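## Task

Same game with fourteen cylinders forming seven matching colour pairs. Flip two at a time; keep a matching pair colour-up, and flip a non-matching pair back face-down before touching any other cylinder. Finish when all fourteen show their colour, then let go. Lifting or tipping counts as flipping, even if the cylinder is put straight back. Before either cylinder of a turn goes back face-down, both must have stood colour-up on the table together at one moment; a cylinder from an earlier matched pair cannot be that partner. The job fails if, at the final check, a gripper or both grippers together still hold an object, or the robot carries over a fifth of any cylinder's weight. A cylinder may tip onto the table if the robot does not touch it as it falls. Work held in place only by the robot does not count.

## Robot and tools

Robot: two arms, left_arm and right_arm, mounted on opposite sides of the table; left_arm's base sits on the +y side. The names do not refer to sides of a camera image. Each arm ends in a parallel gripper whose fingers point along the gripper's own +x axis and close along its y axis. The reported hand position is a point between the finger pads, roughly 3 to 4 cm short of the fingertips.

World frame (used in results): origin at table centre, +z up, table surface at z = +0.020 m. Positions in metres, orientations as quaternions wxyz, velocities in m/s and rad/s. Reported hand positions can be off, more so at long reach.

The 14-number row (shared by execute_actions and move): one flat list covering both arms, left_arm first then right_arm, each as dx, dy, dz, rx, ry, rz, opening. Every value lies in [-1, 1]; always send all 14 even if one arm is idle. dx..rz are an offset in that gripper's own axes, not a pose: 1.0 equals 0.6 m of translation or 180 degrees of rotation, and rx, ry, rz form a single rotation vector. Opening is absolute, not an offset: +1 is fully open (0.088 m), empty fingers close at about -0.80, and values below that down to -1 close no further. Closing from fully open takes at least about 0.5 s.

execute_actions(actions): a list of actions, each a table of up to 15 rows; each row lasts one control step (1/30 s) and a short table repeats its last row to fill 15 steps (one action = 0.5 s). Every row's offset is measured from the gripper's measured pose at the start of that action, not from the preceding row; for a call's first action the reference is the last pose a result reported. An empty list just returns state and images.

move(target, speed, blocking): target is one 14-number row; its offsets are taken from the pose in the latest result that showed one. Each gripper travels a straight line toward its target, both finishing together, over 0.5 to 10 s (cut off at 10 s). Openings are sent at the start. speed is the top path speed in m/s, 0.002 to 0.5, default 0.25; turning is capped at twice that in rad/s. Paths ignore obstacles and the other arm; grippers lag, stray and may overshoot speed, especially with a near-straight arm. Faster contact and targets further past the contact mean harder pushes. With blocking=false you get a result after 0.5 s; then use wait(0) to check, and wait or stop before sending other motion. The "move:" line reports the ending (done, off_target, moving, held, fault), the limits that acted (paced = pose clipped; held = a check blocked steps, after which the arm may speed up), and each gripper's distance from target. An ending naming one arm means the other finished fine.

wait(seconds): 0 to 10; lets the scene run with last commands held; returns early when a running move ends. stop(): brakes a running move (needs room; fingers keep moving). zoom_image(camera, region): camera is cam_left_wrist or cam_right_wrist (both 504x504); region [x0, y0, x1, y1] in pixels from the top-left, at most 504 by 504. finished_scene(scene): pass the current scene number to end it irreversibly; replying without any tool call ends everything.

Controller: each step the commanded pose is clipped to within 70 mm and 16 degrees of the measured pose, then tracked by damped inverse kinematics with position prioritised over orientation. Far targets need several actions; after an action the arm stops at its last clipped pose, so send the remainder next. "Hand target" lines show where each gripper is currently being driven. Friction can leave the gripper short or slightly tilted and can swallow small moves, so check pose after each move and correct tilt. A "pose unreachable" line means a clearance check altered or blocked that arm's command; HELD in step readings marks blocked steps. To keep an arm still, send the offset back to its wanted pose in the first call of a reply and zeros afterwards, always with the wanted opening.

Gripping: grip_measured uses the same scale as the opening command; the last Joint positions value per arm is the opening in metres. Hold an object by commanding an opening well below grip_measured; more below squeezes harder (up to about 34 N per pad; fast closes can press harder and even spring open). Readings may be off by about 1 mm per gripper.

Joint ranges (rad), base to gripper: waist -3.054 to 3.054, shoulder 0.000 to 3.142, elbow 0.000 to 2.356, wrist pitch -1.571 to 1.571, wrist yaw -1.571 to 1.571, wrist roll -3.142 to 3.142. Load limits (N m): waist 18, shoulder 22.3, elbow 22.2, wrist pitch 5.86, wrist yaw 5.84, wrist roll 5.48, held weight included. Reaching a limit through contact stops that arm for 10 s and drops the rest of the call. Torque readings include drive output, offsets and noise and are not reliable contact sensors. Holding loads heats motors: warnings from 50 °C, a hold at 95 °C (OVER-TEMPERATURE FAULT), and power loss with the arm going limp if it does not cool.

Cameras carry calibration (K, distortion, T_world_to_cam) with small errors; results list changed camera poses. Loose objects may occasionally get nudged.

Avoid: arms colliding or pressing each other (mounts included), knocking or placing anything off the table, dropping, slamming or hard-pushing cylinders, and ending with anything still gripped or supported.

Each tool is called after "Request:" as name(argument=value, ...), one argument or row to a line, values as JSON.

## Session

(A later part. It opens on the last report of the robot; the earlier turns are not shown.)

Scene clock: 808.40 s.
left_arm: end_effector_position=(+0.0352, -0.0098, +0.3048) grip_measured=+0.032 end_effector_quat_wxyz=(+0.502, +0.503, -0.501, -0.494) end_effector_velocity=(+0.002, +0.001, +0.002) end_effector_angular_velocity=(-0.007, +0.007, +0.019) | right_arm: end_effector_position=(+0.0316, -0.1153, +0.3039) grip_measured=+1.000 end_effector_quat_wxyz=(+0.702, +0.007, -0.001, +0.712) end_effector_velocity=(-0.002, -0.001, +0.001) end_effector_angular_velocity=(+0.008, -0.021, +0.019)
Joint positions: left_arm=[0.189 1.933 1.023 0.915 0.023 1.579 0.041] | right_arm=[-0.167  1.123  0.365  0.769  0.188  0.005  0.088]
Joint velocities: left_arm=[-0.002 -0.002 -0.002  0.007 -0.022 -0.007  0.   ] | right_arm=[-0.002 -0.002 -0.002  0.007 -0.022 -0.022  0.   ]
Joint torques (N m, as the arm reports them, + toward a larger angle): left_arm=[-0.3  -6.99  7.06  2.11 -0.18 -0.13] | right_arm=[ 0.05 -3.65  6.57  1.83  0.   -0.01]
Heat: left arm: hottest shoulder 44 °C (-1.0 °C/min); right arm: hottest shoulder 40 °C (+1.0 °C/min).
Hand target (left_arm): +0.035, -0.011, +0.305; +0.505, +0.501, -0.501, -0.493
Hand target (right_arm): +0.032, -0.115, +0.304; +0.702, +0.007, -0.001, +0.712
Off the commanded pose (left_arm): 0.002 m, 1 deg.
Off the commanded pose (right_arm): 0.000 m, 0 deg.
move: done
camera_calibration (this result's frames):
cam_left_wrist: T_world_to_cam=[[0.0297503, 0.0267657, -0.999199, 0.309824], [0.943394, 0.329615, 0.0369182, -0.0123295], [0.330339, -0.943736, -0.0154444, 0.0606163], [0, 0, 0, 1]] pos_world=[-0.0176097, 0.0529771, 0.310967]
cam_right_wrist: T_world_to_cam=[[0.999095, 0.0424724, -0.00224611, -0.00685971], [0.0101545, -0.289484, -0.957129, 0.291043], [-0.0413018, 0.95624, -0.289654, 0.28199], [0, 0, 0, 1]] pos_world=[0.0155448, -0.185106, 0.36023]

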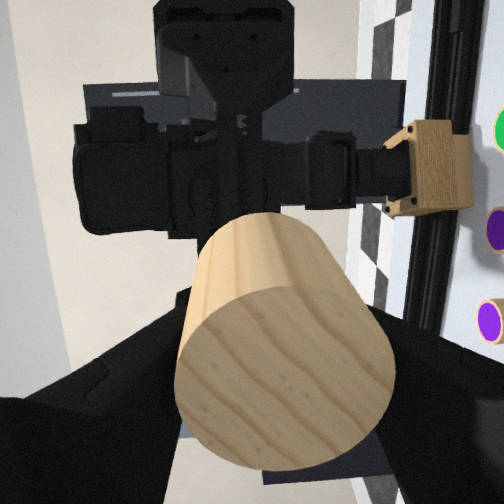

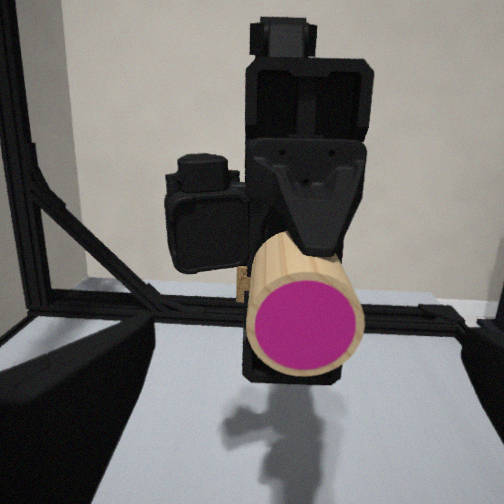

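Request:
move(
  target=[0,0,0,0,0,0,-0.3, 0.0875,-0.002,-0.006,-0.003,0.004,-0.002,1],
  speed=0.13,
)

Request:
execute_actions(
  actions=[
    [[0,0,0,0,0,0,-0.3,0,0,0,0,0,0,-0.3]],
    [[0,0,0,0,0,0,-0.3,0,0,0,0,0,0,-0.3]],
    [[0,0,0,0,0,0,1,0,0,0,0,0,0,-0.3]],
  ],
)

Request:
move(
  target=[-0.18,0.02,0,0,0,0,1, 0,0,0,0,0,0,-0.3],
  speed=0.2,
)

Request:
move(
  target=[-0.2,0,0,0,0,0,1, 0.128,-0.098,-0.235,0,0.5025,0,-0.3],
  speed=0.3,
)

Scene clock: 813.27 s.
left_arm: end_effector_position=(+0.0353, -0.0099, +0.3043) grip_measured=+0.032 end_effector_quat_wxyz=(+0.501, +0.503, -0.501, -0.494) end_effector_velocity=(+0.002, +0.001, -0.001) end_effector_angular_velocity=(+0.007, -0.007, +0.010) | right_arm: end_effector_position=(+0.0319, -0.0661, +0.2991) grip_measured=+1.000 end_effector_quat_wxyz=(+0.705, -0.000, +0.003, +0.709) end_effector_velocity=(-0.001, +0.002, -0.003) end_effector_angular_velocity=(-0.012, -0.009, +0.005)
Joint positions: left_arm=[0.189 1.934 1.023 0.916 0.023 1.579 0.041] | right_arm=[-0.205  1.374  0.512  0.857  0.157  0.005  0.088]
Joint velocities: left_arm=[ 0.002 -0.002 -0.002 -0.007 -0.007  0.007 -0.   ] | right_arm=[-0.002  0.012  0.007 -0.007 -0.007 -0.007  0.   ]
Joint torques (N m, as the arm reports them, + toward a larger angle): left_arm=[-0.06 -7.89  6.36  1.71 -0.02 -0.01] | right_arm=[-0.2  -4.18  7.8   1.97 -0.08 -0.18]
Heat: left arm: hottest shoulder 45 °C (+1.0 °C/min); right arm: hottest shoulder 39 °C (+0.0 °C/min).
Hand target (left_arm): +0.035, -0.010, +0.305; +0.502, +0.503, -0.501, -0.494
Hand target (right_arm): +0.032, -0.063, +0.301; +0.705, -0.001, -0.000, +0.710
Off the commanded pose (left_arm): 0.001 m, 0 deg.
Off the commanded pose (right_arm): 0.004 m, 0 deg.
move: done
camera_calibration (this result's frames):
cam_left_wrist: T_world_to_cam=[[0.0297135, 0.0275389, -0.999179, 0.309328], [0.943269, 0.329946, 0.0371447, -0.0123954], [0.330698, -0.943598, -0.0161727, 0.060701], [0, 0, 0, 1]] pos_world=[-0.0175727, 0.0528486, 0.310516]
cam_right_wrist: T_world_to_cam=[[0.999366, 0.0355993, 0.000962943, -0.0107446], [0.0117799, -0.304934, -0.952301, 0.298247], [-0.0336076, 0.951708, -0.30516, 0.237639], [0, 0, 0, 1]] pos_world=[0.015211, -0.134835, 0.356549]

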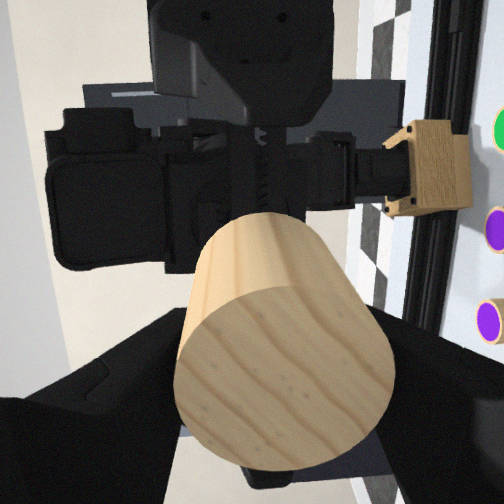

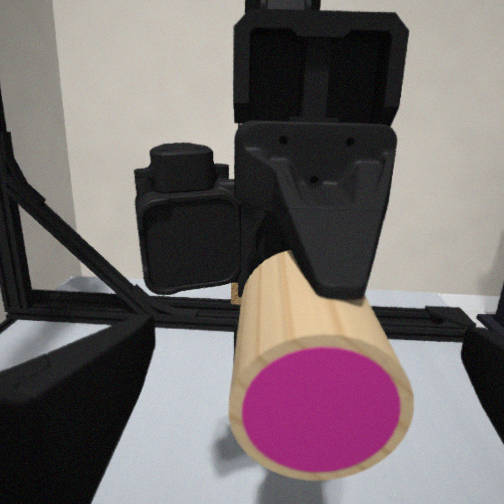

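Scene clock: 814.77 s.
left_arm: end_effector_position=(+0.0352, -0.0099, +0.3043) grip_measured=+1.000 end_effector_quat_wxyz=(+0.501, +0.503, -0.501, -0.494) end_effector_velocity=(-0.002, +0.001, -0.001) end_effector_angular_velocity=(+0.007, +0.022, -0.010) | right_arm: end_effector_position=(+0.0319, -0.0661, +0.2991) grip_measured=+0.026 end_effector_quat_wxyz=(+0.705, -0.000, +0.003, +0.709) end_effector_velocity=(-0.002, -0.001, -0.004) end_effector_angular_velocity=(-0.012, -0.024, +0.010)
Joint positions: left_arm=[0.189 1.934 1.023 0.916 0.023 1.579 0.088] | right_arm=[-0.205  1.374  0.512  0.857  0.157  0.005  0.04 ]
Joint velocities: left_arm=[-0.002 -0.002 -0.002 -0.007  0.007 -0.022  0.   ] | right_arm=[ 0.002 -0.002 -0.007 -0.007 -0.007 -0.022 -0.   ]
Joint torques (N m, as the arm reports them, + toward a larger angle): left_arm=[-0.05 -7.71  6.37  1.75  0.01 -0.05] | right_arm=[ 0.04 -5.26  6.26  1.86  0.01 -0.02]
Heat: left arm: hottest shoulder 45 °C (+1.0 °C/min); right arm: hottest shoulder 39 °C (+0.0 °C/min).
Hand target (left_arm): +0.035, -0.010, +0.304; +0.501, +0.503, -0.501, -0.494
Hand target (right_arm): +0.032, -0.066, +0.299; +0.705, -0.000, +0.003, +0.709
Off the commanded pose (left_arm): 0.000 m, 0 deg.
Off the commanded pose (right_arm): 0.000 m, 0 deg.
Step readings (end_effector_position; steps 1 to 15: 1st action; 16 to 30: 2nd action; 31 to 45: 3rd action):
0: left_arm (+0.0353, -0.0099, +0.3043) | right_arm (+0.0319, -0.0661, +0.2991)
1: left_arm (+0.0353, -0.0099, +0.3043) | right_arm (+0.0319, -0.0661, +0.2991)
2: left_arm (+0.0353, -0.0099, +0.3043) | right_arm (+0.0319, -0.0661, +0.2991)
4: left_arm (+0.0353, -0.0099, +0.3043) | right_arm (+0.0319, -0.0661, +0.2991)
8: left_arm (+0.0353, -0.0099, +0.3043) | right_arm (+0.0319, -0.0661, +0.2991)
15: left_arm (+0.0352, -0.0099, +0.3043) | right_arm (+0.0319, -0.0661, +0.2991)
16: left_arm (+0.0352, -0.0099, +0.3043) | right_arm (+0.0319, -0.0661, +0.2991)
17: left_arm (+0.0352, -0.0099, +0.3043) | right_arm (+0.0319, -0.0661, +0.2991)
19: left_arm (+0.0352, -0.0099, +0.3043) | right_arm (+0.0319, -0.0661, +0.2991)
23: left_arm (+0.0352, -0.0099, +0.3043) | right_arm (+0.0319, -0.0661, +0.2991)
30: left_arm (+0.0352, -0.0099, +0.3043) | right_arm (+0.0319, -0.0661, +0.2991)
31: left_arm (+0.0352, -0.0099, +0.3043) | right_arm (+0.0319, -0.0661, +0.2991)
32: left_arm (+0.0352, -0.0099, +0.3043) | right_arm (+0.0319, -0.0661, +0.2991)
34: left_arm (+0.0352, -0.0099, +0.3043) | right_arm (+0.0319, -0.0661, +0.2991)
38: left_arm (+0.0352, -0.0099, +0.3043) | right_arm (+0.0319, -0.0661, +0.2991)
45: end_effector_position above
camera_calibration (this result's frames):
cam_left_wrist: T_world_to_cam=[[0.0297259, 0.0275276, -0.999179, 0.309329], [0.943394, 0.329586, 0.0371465, -0.0123496], [0.330338, -0.943724, -0.0161722, 0.0607307], [0, 0, 0, 1]] pos_world=[-0.0176062, 0.0528682, 0.310516]
cam_right_wrist: T_world_to_cam=[[0.999366, 0.0355993, 0.000962943, -0.0107446], [0.0117799, -0.304934, -0.952301, 0.298247], [-0.0336076, 0.951708, -0.30516, 0.237639], [0, 0, 0, 1]] pos_world=[0.015211, -0.134835, 0.356549]

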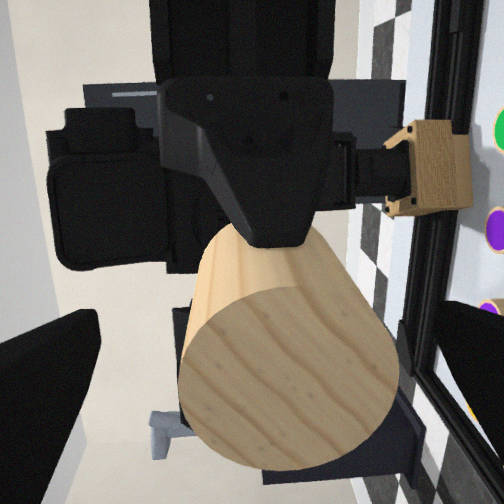

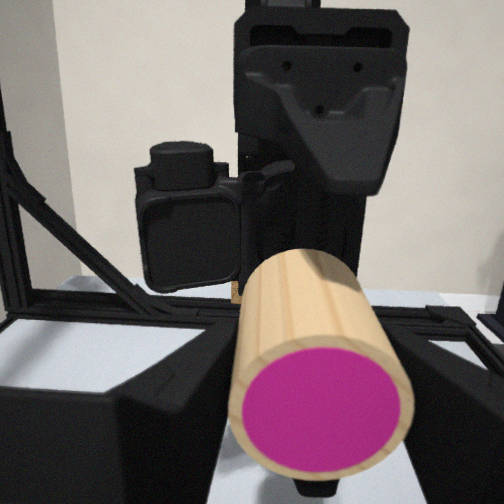

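Scene clock: 815.87 s.
left_arm: end_effector_position=(+0.0335, +0.0957, +0.3149) grip_measured=+1.000 end_effector_quat_wxyz=(+0.502, +0.504, -0.500, -0.494) end_effector_velocity=(+0.000, +0.001, +0.000) end_effector_angular_velocity=(+0.003, -0.007, +0.005) | right_arm: end_effector_position=(+0.0319, -0.0661, +0.2991) grip_measured=+0.025 end_effector_quat_wxyz=(+0.705, -0.000, +0.003, +0.709) end_effector_velocity=(-0.002, -0.001, -0.002) end_effector_angular_velocity=(-0.007, -0.008, +0.020)
Joint positions: left_arm=[0.193 1.545 0.603 0.945 0.023 1.579 0.088] | right_arm=[-0.205  1.374  0.512  0.857  0.157  0.005  0.04 ]
Joint velocities: left_arm=[-0.002 -0.007 -0.002 -0.007 -0.007  0.007  0.   ] | right_arm=[-0.002 -0.002 -0.002 -0.007 -0.022 -0.007  0.   ]
Joint torques (N m, as the arm reports them, + toward a larger angle): left_arm=[ 0.12 -6.16  5.6   1.55  0.24 -0.05] | right_arm=[ 0.1  -5.24  6.26  1.85  0.01  0.  ]
Heat: left arm: hottest shoulder 45 °C (+1.0 °C/min); right arm: hottest shoulder 39 °C (+0.0 °C/min).
Hand target (left_arm): +0.034, +0.098, +0.316; +0.501, +0.503, -0.501, -0.494
Hand target (right_arm): +0.032, -0.066, +0.299; +0.705, -0.000, +0.003, +0.709
Off the commanded pose (left_arm): 0.003 m, 0 deg.
Off the commanded pose (right_arm): 0.000 m, 0 deg.
move: done
camera_calibration (this result's frames):
cam_left_wrist: T_world_to_cam=[[0.0295525, 0.0295454, -0.999126, 0.31686], [0.942133, 0.333111, 0.0377172, -0.0463643], [0.333935, -0.942424, -0.0179914, 0.161484], [0, 0, 0, 1]] pos_world=[-0.0196076, 0.158269, 0.321237]
cam_right_wrist: T_world_to_cam=[[0.999366, 0.0355993, 0.000962943, -0.0107446], [0.0117799, -0.304934, -0.952301, 0.298247], [-0.0336076, 0.951708, -0.30516, 0.237639], [0, 0, 0, 1]] pos_world=[0.015211, -0.134835, 0.356549]

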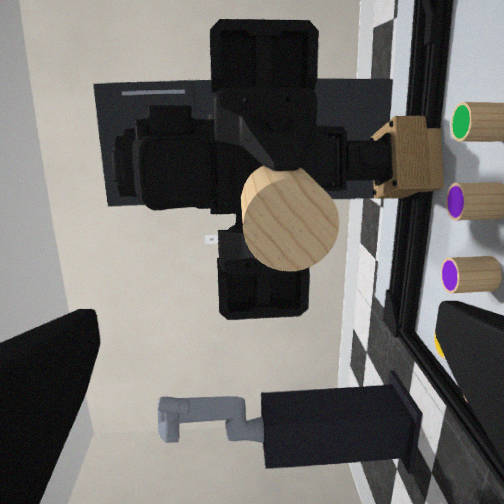

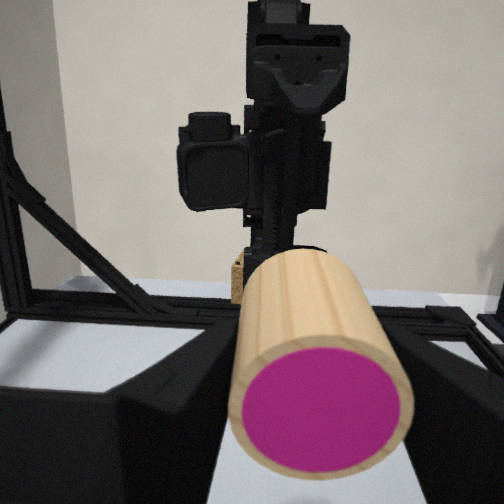

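Scene clock: 819.17 s.
left_arm: end_effector_position=(+0.0314, +0.2140, +0.3168) grip_measured=+1.000 end_effector_quat_wxyz=(+0.504, +0.504, -0.500, -0.492) end_effector_velocity=(+0.003, +0.001, -0.002) end_effector_angular_velocity=(+0.007, +0.008, +0.019) | right_arm: end_effector_position=(+0.0891, +0.0095, +0.1627) grip_measured=+0.025 end_effector_quat_wxyz=(+0.501, -0.500, +0.501, +0.497) end_effector_velocity=(-0.000, -0.003, -0.001) end_effector_angular_velocity=(-0.022, +0.008, +0.005)
Joint positions: left_arm=[0.203 0.915 0.237 0.685 0.03  1.579 0.088] | right_arm=[-0.404  2.391  2.201 -1.383  0.004 -0.03   0.04 ]
Joint velocities: left_arm=[-0.002 -0.002 -0.002 -0.007 -0.022 -0.007  0.   ] | right_arm=[-0.002  0.007  0.007 -0.022 -0.007 -0.007 -0.   ]
Joint torques (N m, as the arm reports them, + toward a larger angle): left_arm=[ 0.16 -2.36  6.11  1.56  0.2  -0.05] | right_arm=[ -0.12 -10.23   7.21  -0.05   0.11  -0.19]
Heat: left arm: hottest shoulder 44 °C (+1.0 °C/min); right arm: hottest shoulder 39 °C (+0.0 °C/min).
Hand target (left_arm): +0.031, +0.215, +0.315; +0.502, +0.504, -0.500, -0.494
Hand target (right_arm): +0.091, +0.011, +0.158; +0.499, -0.504, +0.502, +0.495
Off the commanded pose (left_arm): 0.003 m, 0 deg.
Off the commanded pose (right_arm): 0.005 m, 1 deg.
move: done
camera_calibration (this result's frames):
cam_left_wrist: T_world_to_cam=[[0.0296481, 0.02584, -0.999226, 0.316216], [0.940976, 0.336486, 0.0366212, -0.0842019], [0.337172, -0.941334, -0.0143387, 0.272279], [0, 0, 0, 1]] pos_world=[-0.0219481, 0.276468, 0.322959]
cam_right_wrist: T_world_to_cam=[[0.999673, 0.0000841001, -0.025575, -0.0657993], [0.00783561, -0.952913, 0.303144, -0.00706132], [-0.0243453, -0.303245, -0.952602, 0.242421], [0, 0, 0, 1]] pos_world=[0.0717349, 0.0667897, 0.231388]

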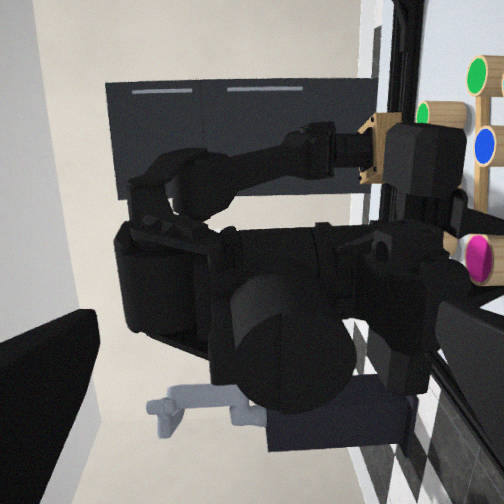

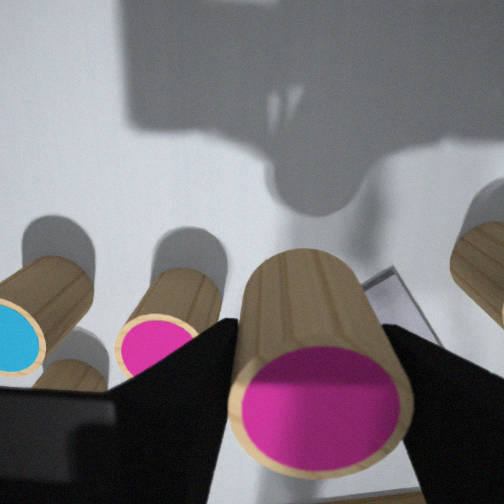

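Request:
move(
  target=[0,0,0,0,0,0,1, 0.143,0.008,0,0,0.004,0,-0.3],
  speed=0.09,
)

Scene clock: 821.40 s.
left_arm: end_effector_position=(+0.0313, +0.2141, +0.3170) grip_measured=+1.000 end_effector_quat_wxyz=(+0.504, +0.504, -0.500, -0.492) end_effector_velocity=(+0.000, +0.001, -0.002) end_effector_angular_velocity=(+0.002, +0.007, +0.005) | right_arm: end_effector_position=(+0.0861, +0.0131, +0.0901) grip_measured=+0.025 end_effector_quat_wxyz=(+0.504, -0.498, +0.496, +0.501) end_effector_velocity=(-0.002, -0.003, -0.001) end_effector_angular_velocity=(-0.012, +0.008, -0.005)
Joint positions: left_arm=[0.203 0.915 0.237 0.685 0.03  1.579 0.088] | right_arm=[-0.397  2.424  1.97  -1.105  0.004 -0.027  0.04 ]
Joint velocities: left_arm=[-0.002  0.002 -0.007  0.007 -0.007 -0.007  0.   ] | right_arm=[ 0.002 -0.002 -0.007 -0.007 -0.007  0.007 -0.   ]
Joint torques (N m, as the arm reports them, + toward a larger angle): left_arm=[ 0.   -1.75  7.    1.76  0.02 -0.05] | right_arm=[ 0.36 -9.99  3.99  0.75  0.    0.16]
Heat: left arm: hottest shoulder 43 °C (+0.0 °C/min); right arm: hottest shoulder 40 °C (+1.0 °C/min).
Hand target (left_arm): +0.031, +0.214, +0.317; +0.504, +0.504, -0.500, -0.492
Hand target (right_arm): +0.085, +0.009, +0.077; +0.498, -0.504, +0.504, +0.494
Off the commanded pose (left_arm): 0.000 m, 0 deg.
Off the commanded pose (right_arm): 0.014 m, 2 deg.
move: off_target (right_arm)
camera_calibration (this result's frames):
cam_left_wrist: T_world_to_cam=[[0.0296656, 0.0254592, -0.999236, 0.316408], [0.940976, 0.3365, 0.0365096, -0.084185], [0.337172, -0.941339, -0.013974, 0.272204], [0, 0, 0, 1]] pos_world=[-0.0219501, 0.27651, 0.323043]
cam_right_wrist: T_world_to_cam=[[0.999687, 0.00387893, -0.0247188, -0.0647559], [0.0108677, -0.957173, 0.289313, 0.0194679], [-0.0225379, -0.289491, -0.956915, 0.174356], [0, 0, 0, 1]] pos_world=[0.0684537, 0.0693599, 0.159611]

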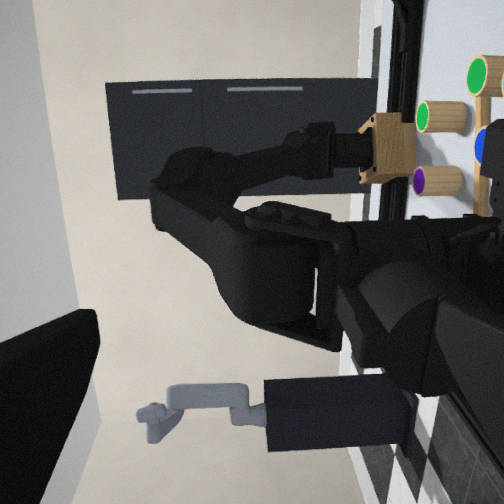

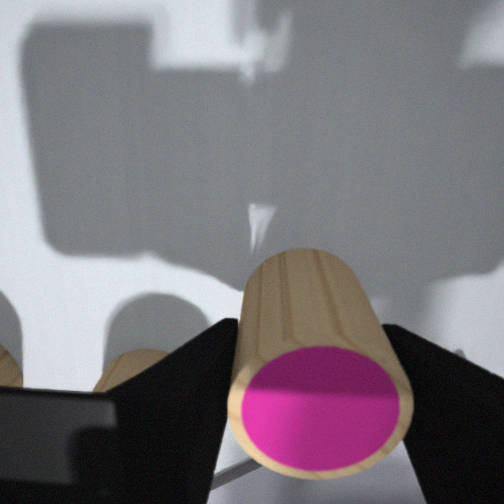

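Request:
execute_actions(
  actions=[
    [[0,0,0,0,0,0,1,0,0,0,0,0,0,0.35]],
  ],
)

Request:
move(
  target=[0,0,0,0,0,0,1, -0.13,0,0,0,0,0,0.35],
  speed=0.15,
)

Request:
move(
  target=[0,0,0,0,0,0,1, -0.17,-0.12,-0.17,0,0,0,1],
  speed=0.25,
)

Scene clock: 824.27 s.
left_arm: end_effector_position=(+0.0313, +0.2141, +0.3168) grip_measured=+1.000 end_effector_quat_wxyz=(+0.504, +0.504, -0.500, -0.492) end_effector_velocity=(-0.002, +0.001, -0.001) end_effector_angular_velocity=(+0.003, -0.007, -0.010) | right_arm: end_effector_position=(+0.0859, +0.0132, +0.0898) grip_measured=+0.344 end_effector_quat_wxyz=(+0.505, -0.498, +0.496, +0.501) end_effector_velocity=(+0.002, -0.002, +0.000) end_effector_angular_velocity=(-0.007, -0.007, -0.010)
Joint positions: left_arm=[0.203 0.915 0.236 0.685 0.03  1.579 0.088] | right_arm=[-0.396  2.424  1.969 -1.103  0.005 -0.027  0.056]
Joint velocities: left_arm=[-0.002 -0.007 -0.002 -0.007  0.007  0.007  0.   ] | right_arm=[-0.002 -0.002 -0.002 -0.007  0.007  0.007  0.002]
Joint torques (N m, as the arm reports them, + toward a larger angle): left_arm=[-0.05 -1.78  7.03  1.75  0.01 -0.04] | right_arm=[ -0.03 -12.09   5.68  -0.02  -0.05  -0.04]
Heat: left arm: hottest shoulder 43 °C (+1.0 °C/min); right arm: hottest shoulder 40 °C (+1.0 °C/min).
Hand target (left_arm): +0.031, +0.214, +0.317; +0.504, +0.504, -0.500, -0.492
Hand target (right_arm): +0.086, +0.013, +0.090; +0.504, -0.498, +0.497, +0.501
Off the commanded pose (left_arm): 0.000 m, 0 deg.
Off the commanded pose (right_arm): 0.000 m, 0 deg.
Step readings (end_effector_position):
0: left_arm (+0.0313, +0.2141, +0.3170) | right_arm (+0.0859, +0.0133, +0.0898)
1: left_arm (+0.0313, +0.2141, +0.3170) | right_arm (+0.0859, +0.0133, +0.0898)
2: left_arm (+0.0313, +0.2141, +0.3170) | right_arm (+0.0859, +0.0133, +0.0898)
4: left_arm (+0.0313, +0.2141, +0.3170) | right_arm (+0.0858, +0.0134, +0.0898)
8: left_arm (+0.0313, +0.2141, +0.3170) | right_arm (+0.0859, +0.0134, +0.0899)
15: end_effector_position above
camera_calibration (this result's frames):
cam_left_wrist: T_world_to_cam=[[0.0296481, 0.02584, -0.999226, 0.316153], [0.940976, 0.336486, 0.0366212, -0.084223], [0.337172, -0.941334, -0.0143387, 0.272355], [0, 0, 0, 1]] pos_world=[-0.0219518, 0.276547, 0.322897]
cam_right_wrist: T_world_to_cam=[[0.999713, 0.00425518, -0.0235676, -0.0646934], [0.0108873, -0.95727, 0.288989, 0.0196912], [-0.0213309, -0.289163, -0.957042, 0.173942], [0, 0, 0, 1]] pos_world=[0.0681708, 0.0694227, 0.159255]

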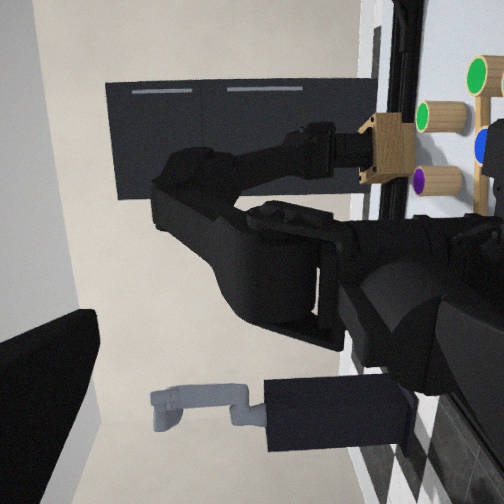

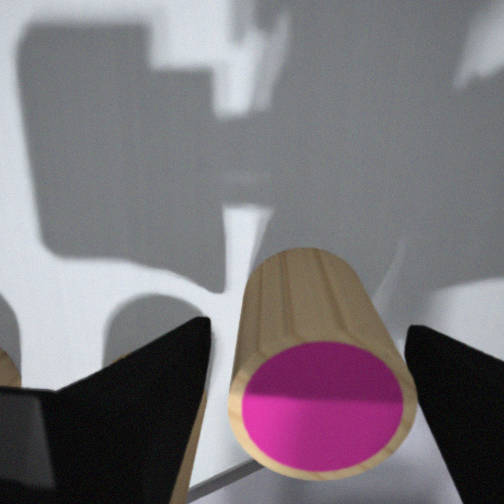

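Scene clock: 825.30 s.
left_arm: end_effector_position=(+0.0313, +0.2141, +0.3168) grip_measured=+1.000 end_effector_quat_wxyz=(+0.504, +0.504, -0.500, -0.492) end_effector_velocity=(+0.000, +0.001, +0.001) end_effector_angular_velocity=(-0.007, +0.007, +0.005) | right_arm: end_effector_position=(+0.0858, +0.0107, +0.1641) grip_measured=+0.350 end_effector_quat_wxyz=(+0.502, -0.501, +0.498, +0.499) end_effector_velocity=(-0.000, -0.002, +0.004) end_effector_angular_velocity=(-0.007, +0.008, +0.005)
Joint positions: left_arm=[0.203 0.915 0.236 0.685 0.03  1.579 0.088] | right_arm=[-0.396  2.392  2.208 -1.385  0.005 -0.027  0.056]
Joint velocities: left_arm=[-0.002 -0.002 -0.002  0.007 -0.007 -0.007  0.   ] | right_arm=[-0.002 -0.002  0.012 -0.022 -0.007 -0.007 -0.   ]
Joint torques (N m, as the arm reports them, + toward a larger angle): left_arm=[ 0.02 -1.82  6.99  1.74  0.01 -0.06] | right_arm=[  0.11 -12.23   6.95  -0.1    0.    -0.01]
Heat: left arm: hottest shoulder 43 °C (+1.0 °C/min); right arm: hottest shoulder 41 °C (+2.0 °C/min).
Hand target (left_arm): +0.031, +0.214, +0.317; +0.504, +0.504, -0.500, -0.492
Hand target (right_arm): +0.086, +0.013, +0.168; +0.505, -0.498, +0.496, +0.501
Off the commanded pose (left_arm): 0.000 m, 0 deg.
Off the commanded pose (right_arm): 0.004 m, 1 deg.
move: done
camera_calibration (this result's frames):
cam_left_wrist: T_world_to_cam=[[0.0296481, 0.02584, -0.999226, 0.316153], [0.940976, 0.336486, 0.0366212, -0.084223], [0.337172, -0.941334, -0.0143387, 0.272355], [0, 0, 0, 1]] pos_world=[-0.0219518, 0.276547, 0.322897]
cam_right_wrist: T_world_to_cam=[[0.999707, 0.00401996, -0.0238826, -0.0628078], [0.0109678, -0.954358, 0.298463, -0.00575446], [-0.0215928, -0.298637, -0.954122, 0.244008], [0, 0, 0, 1]] pos_world=[0.0681213, 0.0676305, 0.233031]

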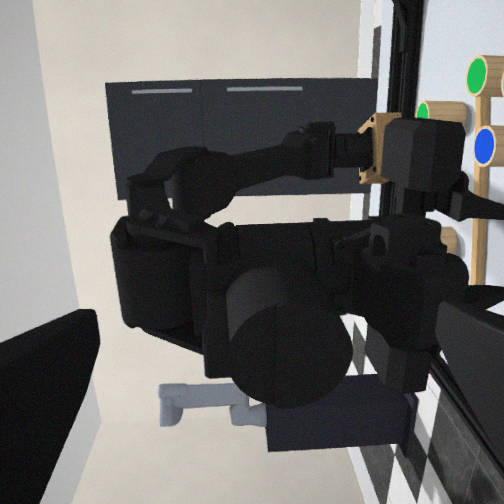

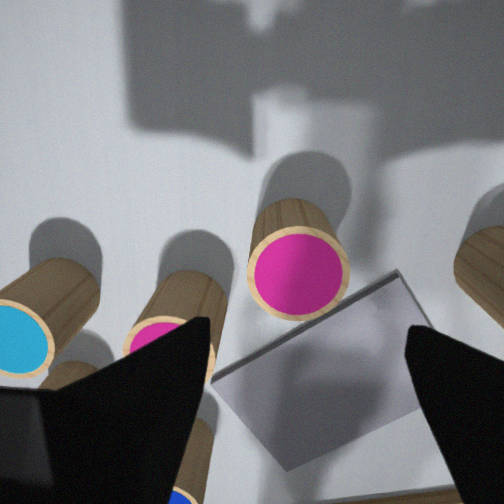

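Scene clock: 826.50 s.
left_arm: end_effector_position=(+0.0313, +0.2141, +0.3168) grip_measured=+1.000 end_effector_quat_wxyz=(+0.504, +0.504, -0.500, -0.492) end_effector_velocity=(+0.002, +0.001, -0.005) end_effector_angular_velocity=(+0.022, +0.008, +0.010) | right_arm: end_effector_position=(+0.1582, -0.0873, +0.2665) grip_measured=+1.000 end_effector_quat_wxyz=(+0.506, -0.498, +0.498, +0.499) end_effector_velocity=(-0.001, -0.005, +0.000) end_effector_angular_velocity=(-0.020, +0.012, +0.020)
Joint positions: left_arm=[0.203 0.915 0.236 0.685 0.03  1.579 0.088] | right_arm=[-0.596  1.997  1.981 -1.545  0.005 -0.222  0.088]
Joint velocities: left_arm=[ 0.002 -0.002 -0.002 -0.022 -0.007 -0.007  0.   ] | right_arm=[-0.002 -0.002 -0.002 -0.022 -0.007 -0.022  0.   ]
Joint torques (N m, as the arm reports them, + toward a larger angle): left_arm=[-0.08 -1.76  7.05  1.73 -0.02 -0.05] | right_arm=[ -0.09 -10.41   4.09  -0.03   0.    -0.18]
Heat: left arm: hottest shoulder 42 °C (+0.0 °C/min); right arm: hottest shoulder 41 °C (+2.0 °C/min).
Hand target (left_arm): +0.031, +0.214, +0.317; +0.504, +0.504, -0.500, -0.492
Hand target (right_arm): +0.158, -0.091, +0.266; +0.502, -0.501, +0.498, +0.498
Off the commanded pose (left_arm): 0.000 m, 0 deg.
Off the commanded pose (right_arm): 0.004 m, 0 deg.
move: done
camera_calibration (this result's frames):
cam_left_wrist: T_world_to_cam=[[0.0296481, 0.02584, -0.999226, 0.316153], [0.940976, 0.336486, 0.0366212, -0.084223], [0.337172, -0.941334, -0.0143387, 0.272355], [0, 0, 0, 1]] pos_world=[-0.0219518, 0.276547, 0.322897]
cam_right_wrist: T_world_to_cam=[[0.999768, -0.00118352, -0.0215046, -0.133435], [0.00515851, -0.956266, 0.292453, -0.128368], [-0.0209102, -0.292496, -0.956038, 0.314964], [0, 0, 0, 1]] pos_world=[0.140652, -0.0307867, 0.335789]

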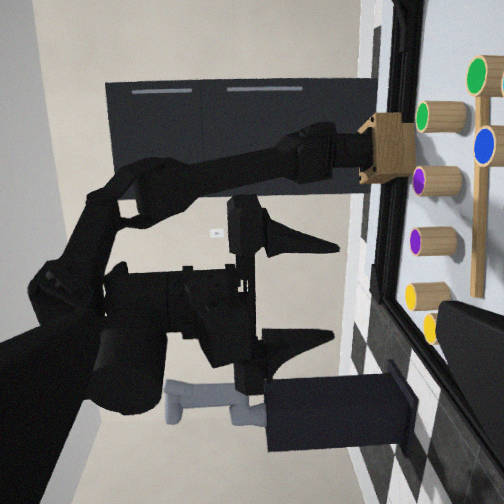

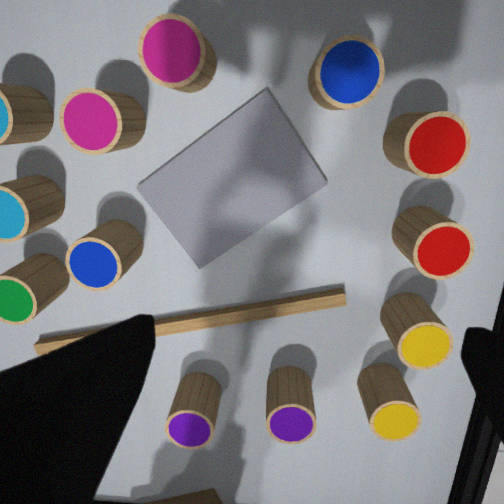

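Request:
finished_scene(
  scene=2,
)

The scene is finished: the task was done.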